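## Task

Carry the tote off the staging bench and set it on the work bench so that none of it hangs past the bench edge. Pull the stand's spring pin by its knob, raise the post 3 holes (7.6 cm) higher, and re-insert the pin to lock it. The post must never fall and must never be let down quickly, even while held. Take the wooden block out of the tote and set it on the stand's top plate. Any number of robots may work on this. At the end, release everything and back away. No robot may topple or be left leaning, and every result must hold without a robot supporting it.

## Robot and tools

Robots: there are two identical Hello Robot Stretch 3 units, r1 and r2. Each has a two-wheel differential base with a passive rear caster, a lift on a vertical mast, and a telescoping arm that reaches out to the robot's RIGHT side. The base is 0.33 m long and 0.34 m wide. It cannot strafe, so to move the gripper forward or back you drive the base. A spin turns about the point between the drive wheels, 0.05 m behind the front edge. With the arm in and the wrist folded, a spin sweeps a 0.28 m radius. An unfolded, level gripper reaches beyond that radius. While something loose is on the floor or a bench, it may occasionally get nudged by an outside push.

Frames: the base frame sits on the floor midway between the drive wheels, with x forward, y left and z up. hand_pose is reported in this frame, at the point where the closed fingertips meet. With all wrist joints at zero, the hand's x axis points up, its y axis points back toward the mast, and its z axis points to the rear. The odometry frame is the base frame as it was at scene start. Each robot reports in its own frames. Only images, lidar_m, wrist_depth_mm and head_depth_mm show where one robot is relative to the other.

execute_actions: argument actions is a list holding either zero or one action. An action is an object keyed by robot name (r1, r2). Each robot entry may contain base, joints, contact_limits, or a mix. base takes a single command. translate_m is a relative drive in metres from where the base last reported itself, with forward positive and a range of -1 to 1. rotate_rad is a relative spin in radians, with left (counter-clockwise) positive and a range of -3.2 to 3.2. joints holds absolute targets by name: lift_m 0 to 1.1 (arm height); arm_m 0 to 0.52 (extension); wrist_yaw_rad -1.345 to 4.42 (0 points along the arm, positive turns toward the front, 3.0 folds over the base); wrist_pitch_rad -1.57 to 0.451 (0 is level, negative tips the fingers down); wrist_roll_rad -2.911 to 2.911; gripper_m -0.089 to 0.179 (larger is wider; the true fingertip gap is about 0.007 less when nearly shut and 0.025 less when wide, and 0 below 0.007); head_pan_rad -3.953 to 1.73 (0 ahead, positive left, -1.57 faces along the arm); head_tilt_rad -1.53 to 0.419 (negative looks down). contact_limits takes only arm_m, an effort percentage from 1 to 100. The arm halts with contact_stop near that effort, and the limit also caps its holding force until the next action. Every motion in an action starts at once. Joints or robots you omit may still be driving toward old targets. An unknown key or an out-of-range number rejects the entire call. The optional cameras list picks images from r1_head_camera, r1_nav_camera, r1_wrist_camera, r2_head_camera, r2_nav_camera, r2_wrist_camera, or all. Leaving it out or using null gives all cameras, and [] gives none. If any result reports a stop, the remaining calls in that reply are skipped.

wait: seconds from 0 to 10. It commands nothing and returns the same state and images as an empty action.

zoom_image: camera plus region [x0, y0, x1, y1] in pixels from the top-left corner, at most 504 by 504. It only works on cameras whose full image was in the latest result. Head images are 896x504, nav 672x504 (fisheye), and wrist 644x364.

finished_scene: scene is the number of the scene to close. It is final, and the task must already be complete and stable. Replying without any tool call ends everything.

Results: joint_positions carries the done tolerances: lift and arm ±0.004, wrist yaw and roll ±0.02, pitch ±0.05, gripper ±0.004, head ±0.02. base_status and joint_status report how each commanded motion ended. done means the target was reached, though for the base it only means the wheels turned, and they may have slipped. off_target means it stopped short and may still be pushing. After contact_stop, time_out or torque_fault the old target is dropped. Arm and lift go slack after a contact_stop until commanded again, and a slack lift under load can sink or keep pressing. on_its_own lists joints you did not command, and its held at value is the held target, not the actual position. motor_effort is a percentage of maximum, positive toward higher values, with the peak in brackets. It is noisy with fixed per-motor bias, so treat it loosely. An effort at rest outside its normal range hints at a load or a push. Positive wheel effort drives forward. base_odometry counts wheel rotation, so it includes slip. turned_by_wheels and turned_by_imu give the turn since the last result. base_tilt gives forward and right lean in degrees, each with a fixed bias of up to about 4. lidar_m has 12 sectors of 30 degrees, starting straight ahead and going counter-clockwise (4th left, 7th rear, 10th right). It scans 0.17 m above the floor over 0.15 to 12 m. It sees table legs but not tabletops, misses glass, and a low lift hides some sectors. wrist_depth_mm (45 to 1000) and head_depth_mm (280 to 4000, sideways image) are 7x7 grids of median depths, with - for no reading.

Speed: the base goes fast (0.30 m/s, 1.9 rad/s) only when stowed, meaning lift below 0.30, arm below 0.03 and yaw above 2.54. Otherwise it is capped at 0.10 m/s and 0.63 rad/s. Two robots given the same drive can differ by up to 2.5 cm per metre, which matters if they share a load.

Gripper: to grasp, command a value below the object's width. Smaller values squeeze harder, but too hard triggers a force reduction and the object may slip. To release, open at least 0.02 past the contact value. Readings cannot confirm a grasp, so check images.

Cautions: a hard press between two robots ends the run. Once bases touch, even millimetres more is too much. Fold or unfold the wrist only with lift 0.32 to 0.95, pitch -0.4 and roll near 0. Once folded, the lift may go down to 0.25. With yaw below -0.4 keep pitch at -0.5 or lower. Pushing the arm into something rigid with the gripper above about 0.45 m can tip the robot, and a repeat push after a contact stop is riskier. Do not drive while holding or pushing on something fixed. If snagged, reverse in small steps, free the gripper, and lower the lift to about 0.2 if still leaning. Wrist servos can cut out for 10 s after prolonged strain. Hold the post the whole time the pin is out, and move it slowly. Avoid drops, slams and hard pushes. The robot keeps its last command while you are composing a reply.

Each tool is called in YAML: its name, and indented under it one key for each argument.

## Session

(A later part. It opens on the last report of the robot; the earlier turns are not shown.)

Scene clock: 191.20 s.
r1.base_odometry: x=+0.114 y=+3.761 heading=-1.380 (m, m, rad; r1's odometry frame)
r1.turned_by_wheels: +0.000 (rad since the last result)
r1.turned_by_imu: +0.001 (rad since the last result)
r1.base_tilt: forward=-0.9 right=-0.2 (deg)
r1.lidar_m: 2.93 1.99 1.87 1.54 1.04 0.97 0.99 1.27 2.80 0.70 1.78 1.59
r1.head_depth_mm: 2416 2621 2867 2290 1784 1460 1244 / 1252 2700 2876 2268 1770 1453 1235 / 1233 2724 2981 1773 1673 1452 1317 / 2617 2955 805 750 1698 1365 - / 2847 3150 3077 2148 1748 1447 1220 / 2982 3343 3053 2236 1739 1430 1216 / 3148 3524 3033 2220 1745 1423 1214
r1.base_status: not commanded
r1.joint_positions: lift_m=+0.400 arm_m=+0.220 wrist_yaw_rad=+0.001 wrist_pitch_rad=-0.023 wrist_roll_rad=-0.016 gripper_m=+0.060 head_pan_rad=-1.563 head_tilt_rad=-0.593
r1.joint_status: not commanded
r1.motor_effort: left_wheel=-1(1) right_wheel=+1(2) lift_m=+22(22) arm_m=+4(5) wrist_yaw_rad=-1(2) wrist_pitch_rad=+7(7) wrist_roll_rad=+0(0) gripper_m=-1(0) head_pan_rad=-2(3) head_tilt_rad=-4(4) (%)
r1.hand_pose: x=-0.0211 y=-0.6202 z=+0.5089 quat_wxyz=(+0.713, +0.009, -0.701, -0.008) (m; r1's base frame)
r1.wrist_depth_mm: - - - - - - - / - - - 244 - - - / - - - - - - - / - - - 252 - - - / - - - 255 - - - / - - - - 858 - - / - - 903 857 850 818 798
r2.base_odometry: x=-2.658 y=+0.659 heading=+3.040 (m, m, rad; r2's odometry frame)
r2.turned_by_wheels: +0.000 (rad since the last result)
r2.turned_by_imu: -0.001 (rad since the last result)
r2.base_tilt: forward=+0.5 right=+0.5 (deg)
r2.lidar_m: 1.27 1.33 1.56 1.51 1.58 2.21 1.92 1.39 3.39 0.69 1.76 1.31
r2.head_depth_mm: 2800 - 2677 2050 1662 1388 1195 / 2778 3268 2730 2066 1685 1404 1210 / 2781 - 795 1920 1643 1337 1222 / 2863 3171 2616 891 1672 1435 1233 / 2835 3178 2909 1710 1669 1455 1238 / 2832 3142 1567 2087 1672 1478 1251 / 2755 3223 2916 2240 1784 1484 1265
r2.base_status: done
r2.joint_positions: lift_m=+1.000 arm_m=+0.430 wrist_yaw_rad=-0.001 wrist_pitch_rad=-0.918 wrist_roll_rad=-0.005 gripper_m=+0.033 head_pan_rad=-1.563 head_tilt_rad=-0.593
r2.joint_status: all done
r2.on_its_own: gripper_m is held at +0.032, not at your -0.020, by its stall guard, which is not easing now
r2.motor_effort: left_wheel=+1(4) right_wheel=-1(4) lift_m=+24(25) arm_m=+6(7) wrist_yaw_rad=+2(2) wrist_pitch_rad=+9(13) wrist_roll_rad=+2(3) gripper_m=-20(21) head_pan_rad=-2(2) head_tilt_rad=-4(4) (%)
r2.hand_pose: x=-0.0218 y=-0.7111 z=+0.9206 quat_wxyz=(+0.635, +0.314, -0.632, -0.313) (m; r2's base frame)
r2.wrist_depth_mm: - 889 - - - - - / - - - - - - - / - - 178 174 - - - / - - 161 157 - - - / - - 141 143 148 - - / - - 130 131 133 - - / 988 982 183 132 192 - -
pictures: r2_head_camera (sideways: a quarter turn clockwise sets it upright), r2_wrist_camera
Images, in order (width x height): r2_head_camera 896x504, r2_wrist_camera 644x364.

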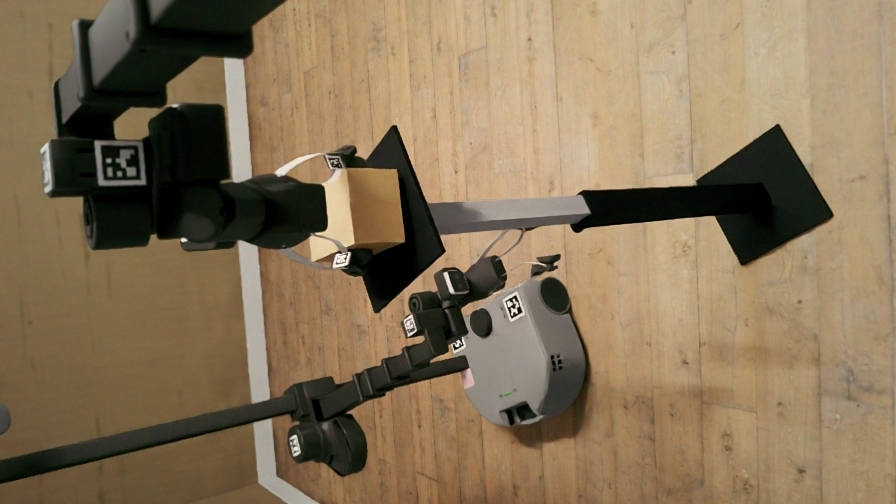

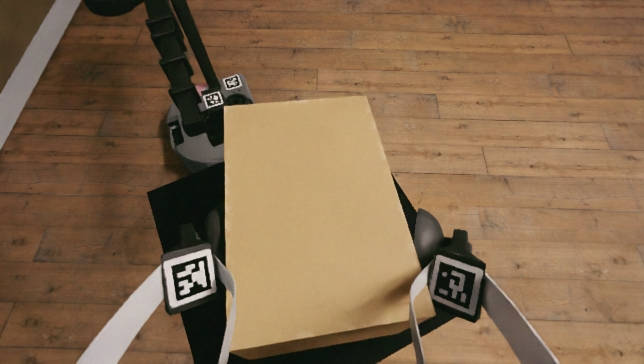

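execute_actions:
  actions:
    - {"r2":{"joints":{"arm_m":0.40}}}
  cameras: []

execute_actions:
  actions:
    - {"r2":{"joints":{"gripper_m":0.12}}}
  cameras: []

execute_actions:
  actions:
    - {"r2":{"joints":{"lift_m":1.07}}}
  cameras: []

execute_actions:
  actions:
    - {"r2":{"joints":{"arm_m":0.1}}}
  cameras: []

execute_actions:
  actions:
    - {"r2":{"joints":{"lift_m":0.70,"wrist_pitch_rad":0.05,"gripper_m":0.09}},"r1":{"joints":{"arm_m":0.27}}}
  cameras: ["r2_wrist_camera","r1_wrist_camera"]

Scene clock: 192.63 s.
r1.base_odometry: x=+0.114 y=+3.761 heading=-1.380 (m, m, rad; r1's odometry frame)
r1.turned_by_wheels: +0.000 (rad since the last result)
r1.turned_by_imu: +0.000 (rad since the last result)
r1.base_tilt: forward=-1.1 right=-0.4 (deg)
r1.lidar_m: 2.94 1.99 1.87 1.53 1.04 0.97 0.99 1.27 2.79 0.71 1.78 1.59
r1.head_depth_mm: 2417 2640 2860 2290 1797 1461 1235 / 1254 2717 2863 2266 1773 1454 1239 / 1027 788 2993 1774 1677 1454 1304 / 2642 2983 827 769 1710 1361 - / 2850 3189 3086 2144 1747 1438 1219 / 2977 3364 3075 2213 1740 1426 1217 / 3130 3581 3005 2200 1734 1427 1211
r1.base_status: not commanded
r1.joint_positions: lift_m=+0.400 arm_m=+0.220 wrist_yaw_rad=+0.001 wrist_pitch_rad=-0.023 wrist_roll_rad=-0.016 gripper_m=+0.060 head_pan_rad=-1.563 head_tilt_rad=-0.593
r1.joint_status: not commanded
r1.motor_effort: left_wheel=-1(1) right_wheel=+2(2) lift_m=+22(22) arm_m=+5(5) wrist_yaw_rad=-1(1) wrist_pitch_rad=+7(7) wrist_roll_rad=+0(0) gripper_m=+0(0) head_pan_rad=-3(4) head_tilt_rad=-4(4) (%)
r1.hand_pose: x=-0.0211 y=-0.6202 z=+0.5089 quat_wxyz=(+0.713, +0.009, -0.701, -0.008) (m; r1's base frame)
r1.wrist_depth_mm: - - - - - - - / - - - 244 - - - / - - - - - - - / - - - 250 - - - / - - - 254 - - - / - - - - 879 - 1000 / - - 917 858 840 823 793
r2.base_odometry: x=-2.658 y=+0.659 heading=+3.040 (m, m, rad; r2's odometry frame)
r2.turned_by_wheels: +0.000 (rad since the last result)
r2.turned_by_imu: +0.000 (rad since the last result)
r2.base_tilt: forward=+0.5 right=+0.5 (deg)
r2.lidar_m: 1.27 1.32 1.56 1.52 1.58 2.21 1.92 1.39 3.38 0.69 1.77 1.31
r2.head_depth_mm: 2809 - 2668 2037 1655 1387 1200 / 2772 3252 2738 2062 1674 1406 1211 / 2759 - 1711 1910 1646 1343 1223 / 2839 3211 2850 888 1671 1434 1229 / 2841 3206 2885 1718 1678 1454 1239 / 2867 3158 1565 2070 1673 1466 1251 / 2779 3181 2868 2239 1785 1475 1260
r2.base_status: not commanded
r2.joint_positions: lift_m=+1.000 arm_m=+0.400 wrist_yaw_rad=-0.001 wrist_pitch_rad=-0.916 wrist_roll_rad=-0.005 gripper_m=+0.033 head_pan_rad=-1.563 head_tilt_rad=-0.593
r2.joint_status: all done
r2.on_its_own: gripper_m is held at +0.032, not at your -0.020, by its stall guard, which is not easing now
r2.motor_effort: left_wheel=+1(1) right_wheel=-1(0) lift_m=+25(25) arm_m=-5(5) wrist_yaw_rad=+2(2) wrist_pitch_rad=+8(9) wrist_roll_rad=+2(1) gripper_m=-21(20) head_pan_rad=-3(2) head_tilt_rad=-4(4) (%)
r2.hand_pose: x=-0.0218 y=-0.6823 z=+0.9209 quat_wxyz=(+0.636, +0.313, -0.633, -0.313) (m; r2's base frame)
r2.wrist_depth_mm: - - - - - - - / - - - - - - - / - - 178 174 - - - / - - 160 157 239 - - / - - 142 143 148 - - / - - 130 131 133 - - / 993 - 184 132 978 - -
pictures: none
No camera images: the call's "cameras" was empty. Leave "cameras" out to get every camera's image.

Scene clock: 194.00 s.
r1.base_odometry: x=+0.114 y=+3.761 heading=-1.380 (m, m, rad; r1's odometry frame)
r1.turned_by_wheels: +0.000 (rad since the last result)
r1.turned_by_imu: +0.000 (rad since the last result)
r1.base_tilt: forward=-0.8 right=-0.3 (deg)
r1.lidar_m: 2.95 2.00 1.87 1.53 1.04 0.97 0.99 1.27 2.80 0.70 1.77 1.59
r1.head_depth_mm: 2403 2632 2861 2292 1793 1459 1238 / 1250 2696 2875 2277 1770 1454 1235 / 1021 788 2989 1765 1666 1454 1317 / 2656 2993 835 768 1699 1367 - / 2844 3154 3081 2151 1747 1436 1223 / 2982 3321 3062 2214 1740 1435 1216 / 3131 3564 3041 2196 1732 1418 1213
r1.base_status: not commanded
r1.joint_positions: lift_m=+0.400 arm_m=+0.220 wrist_yaw_rad=+0.001 wrist_pitch_rad=-0.023 wrist_roll_rad=-0.016 gripper_m=+0.060 head_pan_rad=-1.563 head_tilt_rad=-0.593
r1.joint_status: not commanded
r1.motor_effort: left_wheel=-1(1) right_wheel=+2(2) lift_m=+22(22) arm_m=+5(4) wrist_yaw_rad=-1(2) wrist_pitch_rad=+7(7) wrist_roll_rad=+0(0) gripper_m=+0(0) head_pan_rad=-2(3) head_tilt_rad=-4(4) (%)
r1.hand_pose: x=-0.0211 y=-0.6202 z=+0.5089 quat_wxyz=(+0.713, +0.009, -0.701, -0.008) (m; r1's base frame)
r1.wrist_depth_mm: - - - - - - - / - - - 244 - - - / - - - - - - - / - - - 251 - - - / - - - 254 - - - / - - - - 862 - - / - - 920 857 827 812 802
r2.base_odometry: x=-2.658 y=+0.659 heading=+3.040 (m, m, rad; r2's odometry frame)
r2.turned_by_wheels: +0.000 (rad since the last result)
r2.turned_by_imu: +0.000 (rad since the last result)
r2.base_tilt: forward=+0.5 right=+0.6 (deg)
r2.lidar_m: 1.27 1.33 1.56 1.51 1.58 2.21 1.92 1.39 3.39 0.69 1.77 1.32
r2.head_depth_mm: 2799 - 2656 2040 1659 1392 1199 / 2784 3196 2735 2066 1682 1405 1205 / 2784 - 2654 1922 1648 1338 1221 / 2833 3150 2769 893 1676 1424 1232 / 2848 3196 2919 1713 1668 1453 1238 / 2854 3130 1574 2070 1669 1460 1251 / 2750 3159 2864 2233 1777 1480 1258
r2.base_status: not commanded
r2.joint_positions: lift_m=+1.000 arm_m=+0.400 wrist_yaw_rad=-0.001 wrist_pitch_rad=-0.913 wrist_roll_rad=-0.005 gripper_m=+0.120 head_pan_rad=-1.563 head_tilt_rad=-0.593
r2.joint_status: all done
r2.motor_effort: left_wheel=+2(1) right_wheel=-1(1) lift_m=+24(24) arm_m=-5(6) wrist_yaw_rad=+2(2) wrist_pitch_rad=+6(8) wrist_roll_rad=+2(2) gripper_m=+0(83) head_pan_rad=-2(3) head_tilt_rad=-4(4) (%)
r2.hand_pose: x=-0.0218 y=-0.6830 z=+0.9214 quat_wxyz=(+0.636, +0.312, -0.633, -0.312) (m; r2's base frame)
r2.wrist_depth_mm: - - - - - - - / - - - - - - - / - - 243 180 - - - / - - 171 166 239 - - / - - 158 153 158 - - / - - 146 142 144 - - / 988 975 184 137 986 983 995
pictures: none
No camera images: the call's "cameras" was empty. Leave "cameras" out to get every camera's image.

Scene clock: 195.47 s.
r1.base_odometry: x=+0.114 y=+3.761 heading=-1.380 (m, m, rad; r1's odometry frame)
r1.turned_by_wheels: +0.000 (rad since the last result)
r1.turned_by_imu: +0.000 (rad since the last result)
r1.base_tilt: forward=-0.8 right=-0.3 (deg)
r1.lidar_m: 2.94 1.99 1.87 1.54 1.04 0.97 0.99 1.27 2.80 0.70 1.78 1.59
r1.head_depth_mm: 2389 2627 2833 2286 1786 1470 1239 / 1330 2684 2916 2269 1775 1457 1233 / 728 2737 2991 1761 1669 1452 1313 / 2692 2991 2918 767 1698 1366 - / 2861 3187 3059 2147 1743 1439 1221 / 3000 3353 3032 2226 1739 1437 1211 / 3138 3525 3058 2223 1731 1433 1215
r1.base_status: not commanded
r1.joint_positions: lift_m=+0.400 arm_m=+0.220 wrist_yaw_rad=+0.001 wrist_pitch_rad=-0.023 wrist_roll_rad=-0.016 gripper_m=+0.060 head_pan_rad=-1.563 head_tilt_rad=-0.593
r1.joint_status: not commanded
r1.motor_effort: left_wheel=-1(1) right_wheel=+2(2) lift_m=+22(22) arm_m=+4(5) wrist_yaw_rad=-2(1) wrist_pitch_rad=+7(7) wrist_roll_rad=+0(0) gripper_m=+0(0) head_pan_rad=-2(4) head_tilt_rad=-5(4) (%)
r1.hand_pose: x=-0.0211 y=-0.6202 z=+0.5089 quat_wxyz=(+0.713, +0.009, -0.701, -0.008) (m; r1's base frame)
r1.wrist_depth_mm: - - - - - - - / - - - 245 - - - / - - - - - - - / - - - 251 - - - / - - - 255 - - - / - - - - 872 - 976 / - - 918 852 839 809 793
r2.base_odometry: x=-2.658 y=+0.659 heading=+3.040 (m, m, rad; r2's odometry frame)
r2.turned_by_wheels: +0.000 (rad since the last result)
r2.turned_by_imu: +0.000 (rad since the last result)
r2.base_tilt: forward=+0.6 right=+0.6 (deg)
r2.lidar_m: 1.27 1.33 1.57 1.51 1.59 2.21 1.92 1.39 3.39 0.69 1.77 1.31
r2.head_depth_mm: 2909 3166 2674 2034 1659 1388 1201 / 2800 3201 2738 2072 1677 1408 1209 / - 3152 2665 1914 1651 1346 1220 / 2868 3209 2773 891 1673 1436 1234 / 2859 3164 2861 1721 1664 1451 1240 / 2850 3121 1571 2072 1675 1463 1251 / 2764 3198 2891 2251 1759 1479 1263
r2.base_status: not commanded
r2.joint_positions: lift_m=+1.070 arm_m=+0.400 wrist_yaw_rad=-0.001 wrist_pitch_rad=-0.912 wrist_roll_rad=-0.005 gripper_m=+0.120 head_pan_rad=-1.563 head_tilt_rad=-0.593
r2.joint_status: all done
r2.motor_effort: left_wheel=+1(2) right_wheel=-1(1) lift_m=+29(31) arm_m=-5(5) wrist_yaw_rad=+2(1) wrist_pitch_rad=+6(6) wrist_roll_rad=+2(2) gripper_m=+0(0) head_pan_rad=-1(1) head_tilt_rad=-4(5) (%)
r2.hand_pose: x=-0.0218 y=-0.6832 z=+0.9913 quat_wxyz=(+0.636, +0.312, -0.633, -0.311) (m; r2's base frame)
r2.wrist_depth_mm: - 826 - - - - - / - - - - - - - / - - 710 - - - - / - - 663 244 - - - / - - 285 226 301 - - / - - 274 212 272 - - / - - - 202 - - -
pictures: none
No camera images: the call's "cameras" was empty. Leave "cameras" out to get every camera's image.

Scene clock: 198.90 s.
r1.base_odometry: x=+0.114 y=+3.761 heading=-1.380 (m, m, rad; r1's odometry frame)
r1.turned_by_wheels: +0.000 (rad since the last result)
r1.turned_by_imu: +0.001 (rad since the last result)
r1.base_tilt: forward=-0.9 right=-0.4 (deg)
r1.lidar_m: 2.94 2.00 1.87 1.53 1.04 0.97 0.99 1.27 2.79 0.70 1.78 1.59
r1.head_depth_mm: 2420 2625 2844 2288 1790 1467 1235 / 974 2653 2881 2271 1775 1458 1237 / 2619 2854 3044 1763 1670 1446 1312 / 2717 3031 3083 769 1701 1365 - / 2849 3169 3105 2142 1757 1443 1221 / 2973 3354 3040 2202 1740 1435 1214 / 3137 3551 3008 2195 1724 1429 1209
r1.base_status: not commanded
r1.joint_positions: lift_m=+0.400 arm_m=+0.220 wrist_yaw_rad=+0.001 wrist_pitch_rad=-0.023 wrist_roll_rad=-0.016 gripper_m=+0.060 head_pan_rad=-1.563 head_tilt_rad=-0.593
r1.joint_status: not commanded
r1.motor_effort: left_wheel=-1(1) right_wheel=+2(2) lift_m=+22(22) arm_m=+4(5) wrist_yaw_rad=-1(2) wrist_pitch_rad=+7(7) wrist_roll_rad=+0(0) gripper_m=-1(0) head_pan_rad=-2(3) head_tilt_rad=-4(4) (%)
r1.hand_pose: x=-0.0211 y=-0.6202 z=+0.5089 quat_wxyz=(+0.713, +0.009, -0.701, -0.008) (m; r1's base frame)
r1.wrist_depth_mm: - - - - - - - / - - - 244 - - - / - - - - - - - / - - - 251 - - - / - - - 255 - - - / - - - - 865 - 981 / - - 928 869 852 820 814
r2.base_odometry: x=-2.658 y=+0.659 heading=+3.040 (m, m, rad; r2's odometry frame)
r2.turned_by_wheels: +0.000 (rad since the last result)
r2.turned_by_imu: +0.000 (rad since the last result)
r2.base_tilt: forward=+0.5 right=+0.6 (deg)
r2.lidar_m: 1.27 1.33 1.56 1.52 1.59 2.21 1.92 1.39 3.37 0.69 1.77 1.31
r2.head_depth_mm: - - - 2053 1662 1399 1201 / - - - - 1630 1406 1213 / - - - - 1605 1342 1222 / 2824 3232 2825 866 1631 1444 1228 / 2853 3168 2858 1725 1667 1454 1242 / 2864 3149 1562 2077 1681 1465 1247 / 2773 3197 2915 2238 1800 1482 1261
r2.base_status: not commanded
r2.joint_positions: lift_m=+1.070 arm_m=+0.100 wrist_yaw_rad=-0.001 wrist_pitch_rad=-0.911 wrist_roll_rad=-0.005 gripper_m=+0.120 head_pan_rad=-1.563 head_tilt_rad=-0.593
r2.joint_status: all done
r2.motor_effort: left_wheel=+1(2) right_wheel=-1(1) lift_m=+29(29) arm_m=-5(6) wrist_yaw_rad=+3(2) wrist_pitch_rad=+6(6) wrist_roll_rad=+2(2) gripper_m=+0(0) head_pan_rad=-2(2) head_tilt_rad=-4(4) (%)
r2.hand_pose: x=-0.0218 y=-0.3832 z=+0.9913 quat_wxyz=(+0.636, +0.312, -0.633, -0.311) (m; r2's base frame)
r2.wrist_depth_mm: - - 856 352 - - - / - - - 863 - - - / - - - - - - - / - - - - - - - / - - - - - - - / - - - - - - - / - - - - - - -
pictures: none
No camera images: the call's "cameras" was empty. Leave "cameras" out to get every camera's image.

Scene clock: 203.10 s.
r1.base_odometry: x=+0.114 y=+3.761 heading=-1.380 (m, m, rad; r1's odometry frame)
r1.turned_by_wheels: +0.000 (rad since the last result)
r1.turned_by_imu: +0.001 (rad since the last result)
r1.base_tilt: forward=-0.9 right=-0.5 (deg)
r1.lidar_m: 2.94 2.00 1.87 1.54 1.04 0.97 0.99 1.26 2.80 0.71 1.77 1.59
r1.head_depth_mm: 2402 2637 2884 2288 1790 1465 1237 / 2475 2658 2869 2277 1787 1460 1238 / 2613 1462 1161 1763 1683 1459 - / 2740 3008 3094 768 1704 1369 1174 / 2860 3193 3095 2173 1757 1439 1221 / 2996 3339 3044 2220 1743 1439 1217 / 3156 3547 3036 2212 1735 1417 1217
r1.base_status: not commanded
r1.joint_positions: lift_m=+0.400 arm_m=+0.270 wrist_yaw_rad=+0.001 wrist_pitch_rad=-0.023 wrist_roll_rad=-0.016 gripper_m=+0.060 head_pan_rad=-1.563 head_tilt_rad=-0.593
r1.joint_status: all done
r1.motor_effort: left_wheel=-1(1) right_wheel=+2(2) lift_m=+22(22) arm_m=+4(1) wrist_yaw_rad=-2(1) wrist_pitch_rad=+7(7) wrist_roll_rad=+0(0) gripper_m=-1(0) head_pan_rad=-4(2) head_tilt_rad=-4(4) (%)
r1.hand_pose: x=-0.0211 y=-0.6702 z=+0.5089 quat_wxyz=(+0.713, +0.009, -0.701, -0.008) (m; r1's base frame)
r1.wrist_depth_mm: - - - 189 - - - / - - - 195 - - - / - - - 199 - - - / - - - 203 - - - / - - - 203 - - - / - - - 207 503 - - / - - 940 845 794 794 806
r2.base_odometry: x=-2.658 y=+0.659 heading=+3.040 (m, m, rad; r2's odometry frame)
r2.turned_by_wheels: +0.000 (rad since the last result)
r2.turned_by_imu: +0.000 (rad since the last result)
r2.base_tilt: forward=+0.5 right=+0.6 (deg)
r2.lidar_m: 1.27 1.33 1.56 1.52 1.58 2.21 1.92 1.39 3.36 0.69 1.76 1.31
r2.head_depth_mm: 2863 3197 2697 2026 1660 1436 - / 2852 3204 2727 2078 1683 1465 - / 2828 3208 2765 1909 1643 - 1190 / 2868 3218 2821 1123 1625 1437 1225 / 2872 3147 2896 1721 1670 1450 1236 / 2839 3161 1575 2073 1680 1459 1252 / 2786 3180 2901 2256 1784 1475 1264
r2.base_status: not commanded
r2.joint_positions: lift_m=+0.700 arm_m=+0.100 wrist_yaw_rad=-0.001 wrist_pitch_rad=+0.028 wrist_roll_rad=-0.005 gripper_m=+0.090 head_pan_rad=-1.563 head_tilt_rad=-0.593
r2.joint_status: all done
r2.motor_effort: left_wheel=+1(1) right_wheel=-1(1) lift_m=+23(24) arm_m=-6(5) wrist_yaw_rad=+2(2) wrist_pitch_rad=+10(11) wrist_roll_rad=+2(2) gripper_m=+0(84) head_pan_rad=-2(2) head_tilt_rad=-3(4) (%)
r2.hand_pose: x=-0.0217 y=-0.5021 z=+0.8219 quat_wxyz=(+0.709, -0.010, -0.705, +0.009) (m; r2's base frame)
r2.wrist_depth_mm: - - - - - - - / - - - 283 - - - / - - - 293 - - - / - - - - - - - / - - - - - - - / - - 684 - - - - / - - - - - - -
pictures: r1_wrist_camera, r2_wrist_camera
Images, in order (width x height): r1_wrist_camera 644x364, r2_wrist_camera 644x364.

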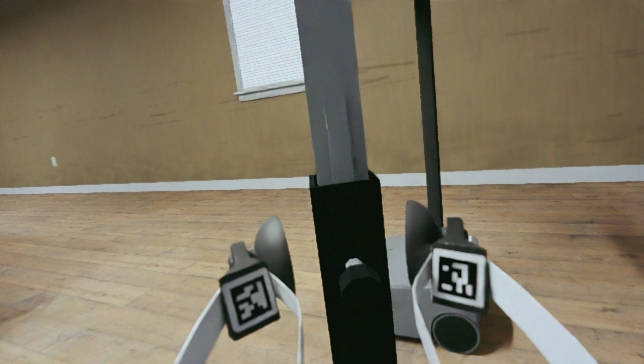

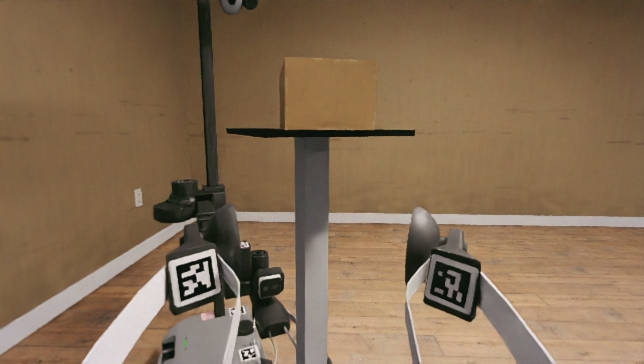

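execute_actions:
  actions:
    - {"r2":{"joints":{"arm_m":0.31}},"r1":{"joints":{"lift_m":0.38}}}
  cameras: []

execute_actions:
  actions:
    - {"r2":{"joints":{"gripper_m":0.02,"wrist_pitch_rad":0.08}},"r1":{"joints":{"arm_m":0.305}}}
  cameras: ["r2_wrist_camera","r1_wrist_camera"]

execute_actions:
  actions:
    - {"r2":{"joints":{"lift_m":0.78}},"r1":{"joints":{"gripper_m":-0.04}}}
  cameras: []

Scene clock: 206.10 s.
r1.base_odometry: x=+0.114 y=+3.761 heading=-1.380 (m, m, rad; r1's odometry frame)
r1.turned_by_wheels: +0.000 (rad since the last result)
r1.turned_by_imu: +0.001 (rad since the last result)
r1.base_tilt: forward=-0.9 right=-0.4 (deg)
r1.lidar_m: 2.94 2.00 1.87 1.54 1.04 0.97 0.99 1.26 2.80 0.70 1.77 1.59
r1.head_depth_mm: 2413 2646 2868 2270 1788 1459 1240 / 2464 2643 2895 2259 1766 1459 1234 / 2612 2716 1106 1773 1662 1449 - / 2723 3018 1068 767 1710 1364 1177 / 2872 3183 3067 2153 1755 1439 1218 / 2993 3385 3078 2204 1738 1438 1218 / 3139 3529 3008 2202 1738 1422 1210
r1.base_status: not commanded
r1.joint_positions: lift_m=+0.380 arm_m=+0.270 wrist_yaw_rad=+0.001 wrist_pitch_rad=-0.023 wrist_roll_rad=-0.016 gripper_m=+0.060 head_pan_rad=-1.563 head_tilt_rad=-0.593
r1.joint_status: all done
r1.motor_effort: left_wheel=-1(1) right_wheel=+2(2) lift_m=+22(22) arm_m=+4(4) wrist_yaw_rad=-2(2) wrist_pitch_rad=+7(7) wrist_roll_rad=+0(1) gripper_m=+0(0) head_pan_rad=-1(4) head_tilt_rad=-4(4) (%)
r1.hand_pose: x=-0.0211 y=-0.6702 z=+0.4889 quat_wxyz=(+0.713, +0.009, -0.701, -0.008) (m; r1's base frame)
r1.wrist_depth_mm: - - - 189 - - - / - - - 194 - - - / - - - 198 - - - / - - - 196 - - - / - - - 201 - - - / - - - 209 500 - 952 / - 991 881 840 791 788 773
r2.base_odometry: x=-2.658 y=+0.659 heading=+3.040 (m, m, rad; r2's odometry frame)
r2.turned_by_wheels: +0.000 (rad since the last result)
r2.turned_by_imu: +0.000 (rad since the last result)
r2.base_tilt: forward=+0.6 right=+0.6 (deg)
r2.lidar_m: 1.27 1.33 1.56 1.52 1.58 2.21 1.93 1.39 3.38 0.69 1.77 1.31
r2.head_depth_mm: 2870 3194 2659 2047 1710 - 1178 / 2860 3181 2745 2146 - 1404 1203 / 2882 3191 2781 821 - 1343 1219 / 2822 3234 2856 825 1632 1441 1230 / 2839 3175 2917 1270 1669 1452 1236 / 2859 3121 1574 2074 1667 1461 1256 / 2757 3161 2859 2247 1786 1486 1266
r2.base_status: not commanded
r2.joint_positions: lift_m=+0.700 arm_m=+0.310 wrist_yaw_rad=-0.001 wrist_pitch_rad=+0.029 wrist_roll_rad=-0.005 gripper_m=+0.090 head_pan_rad=-1.563 head_tilt_rad=-0.593
r2.joint_status: all done
r2.motor_effort: left_wheel=+1(2) right_wheel=-1(1) lift_m=+24(23) arm_m=+6(6) wrist_yaw_rad=+2(2) wrist_pitch_rad=+10(11) wrist_roll_rad=+2(2) gripper_m=-1(1) head_pan_rad=-3(3) head_tilt_rad=-4(4) (%)
r2.hand_pose: x=-0.0217 y=-0.7114 z=+0.8221 quat_wxyz=(+0.709, -0.010, -0.705, +0.009) (m; r2's base frame)
r2.wrist_depth_mm: - - 72 75 78 - - / - - 74 77 81 - - / - 183 75 80 84 118 - / - - - 159 - - - / - 913 - 163 - - - / - - - 169 - - - / - - 466 173 - - -
pictures: none
No camera images: the call's "cameras" was empty. Leave "cameras" out to get every camera's image.

Scene clock: 207.40 s.
r1.base_odometry: x=+0.114 y=+3.761 heading=-1.380 (m, m, rad; r1's odometry frame)
r1.turned_by_wheels: +0.000 (rad since the last result)
r1.turned_by_imu: +0.000 (rad since the last result)
r1.base_tilt: forward=-0.8 right=-0.4 (deg)
r1.lidar_m: 2.94 2.00 1.87 1.54 1.04 0.97 0.99 1.26 2.80 0.71 1.77 1.59
r1.head_depth_mm: 2408 2651 2886 2278 1781 1466 1240 / 2479 2670 2891 2279 1771 1458 1237 / 2612 2696 1100 1772 1662 1488 1204 / 2714 3021 1063 768 1696 1411 1198 / 2876 3203 3079 2131 1752 1440 1221 / 2996 3345 3059 2222 1751 1427 1216 / 3143 3538 3025 2202 1737 1421 1217
r1.base_status: not commanded
r1.joint_positions: lift_m=+0.380 arm_m=+0.305 wrist_yaw_rad=+0.001 wrist_pitch_rad=-0.023 wrist_roll_rad=-0.016 gripper_m=+0.060 head_pan_rad=-1.563 head_tilt_rad=-0.593
r1.joint_status: all done
r1.motor_effort: left_wheel=+0(1) right_wheel=+1(2) lift_m=+22(22) arm_m=+4(7) wrist_yaw_rad=-1(1) wrist_pitch_rad=+7(7) wrist_roll_rad=+0(0) gripper_m=+0(0) head_pan_rad=-3(2) head_tilt_rad=-4(4) (%)
r1.hand_pose: x=-0.0211 y=-0.7052 z=+0.4889 quat_wxyz=(+0.713, +0.009, -0.701, -0.008) (m; r1's base frame)
r1.wrist_depth_mm: - - - 155 - - - / - - - 159 - - - / - - - 163 - - - / - - - 160 - - - / - - - 165 167 - - / - - - 169 170 - 975 / - 989 888 822 752 754 764
r2.base_odometry: x=-2.658 y=+0.659 heading=+3.040 (m, m, rad; r2's odometry frame)
r2.turned_by_wheels: +0.000 (rad since the last result)
r2.turned_by_imu: +0.000 (rad since the last result)
r2.base_tilt: forward=+0.5 right=+0.6 (deg)
r2.lidar_m: 1.27 1.33 1.57 1.52 1.59 2.21 1.92 1.39 3.39 0.69 1.77 1.31
r2.head_depth_mm: 2840 3183 2668 2052 1709 - 1175 / 2855 3174 2740 2163 - 1407 1216 / 2847 3217 2771 834 - 1345 1226 / 2872 3189 2836 1111 1590 1440 1228 / 2864 3182 2876 1718 1666 1447 1241 / 2843 3110 1564 2069 1669 1467 1250 / 2748 3155 2917 2234 1774 1485 1264
r2.base_status: not commanded
r2.joint_positions: lift_m=+0.700 arm_m=+0.310 wrist_yaw_rad=+0.022 wrist_pitch_rad=+0.057 wrist_roll_rad=-0.005 gripper_m=+0.020 head_pan_rad=-1.563 head_tilt_rad=-0.593
r2.joint_status: all done
r2.on_its_own: wrist_yaw_rad is at rest, and its effort (-24) is outside its rest range (-12 to +12)
r2.motor_effort: left_wheel=+7(7) right_wheel=-11(11) lift_m=+24(23) arm_m=+6(6) wrist_yaw_rad=-24(25) wrist_pitch_rad=+11(12) wrist_roll_rad=+3(2) gripper_m=-8(87) head_pan_rad=-2(2) head_tilt_rad=-4(5) (%)
r2.hand_pose: x=-0.0158 y=-0.7118 z=+0.8295 quat_wxyz=(+0.709, -0.012, -0.705, +0.028) (m; r2's base frame)
r2.wrist_depth_mm: - - 74 76 79 82 - / - - 76 78 81 85 - / - - 77 80 83 87 - / - 68 76 87 - - - / - 926 - 158 - - - / - - - 163 - - - / - - 472 169 - - -
pictures: r1_wrist_camera, r2_wrist_camera
Images, in order (width x height): r1_wrist_camera 644x364, r2_wrist_camera 644x364.

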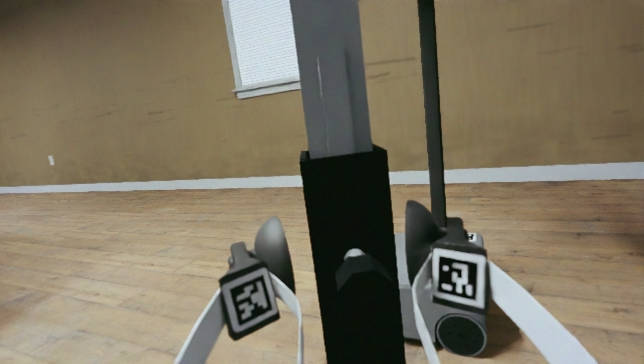

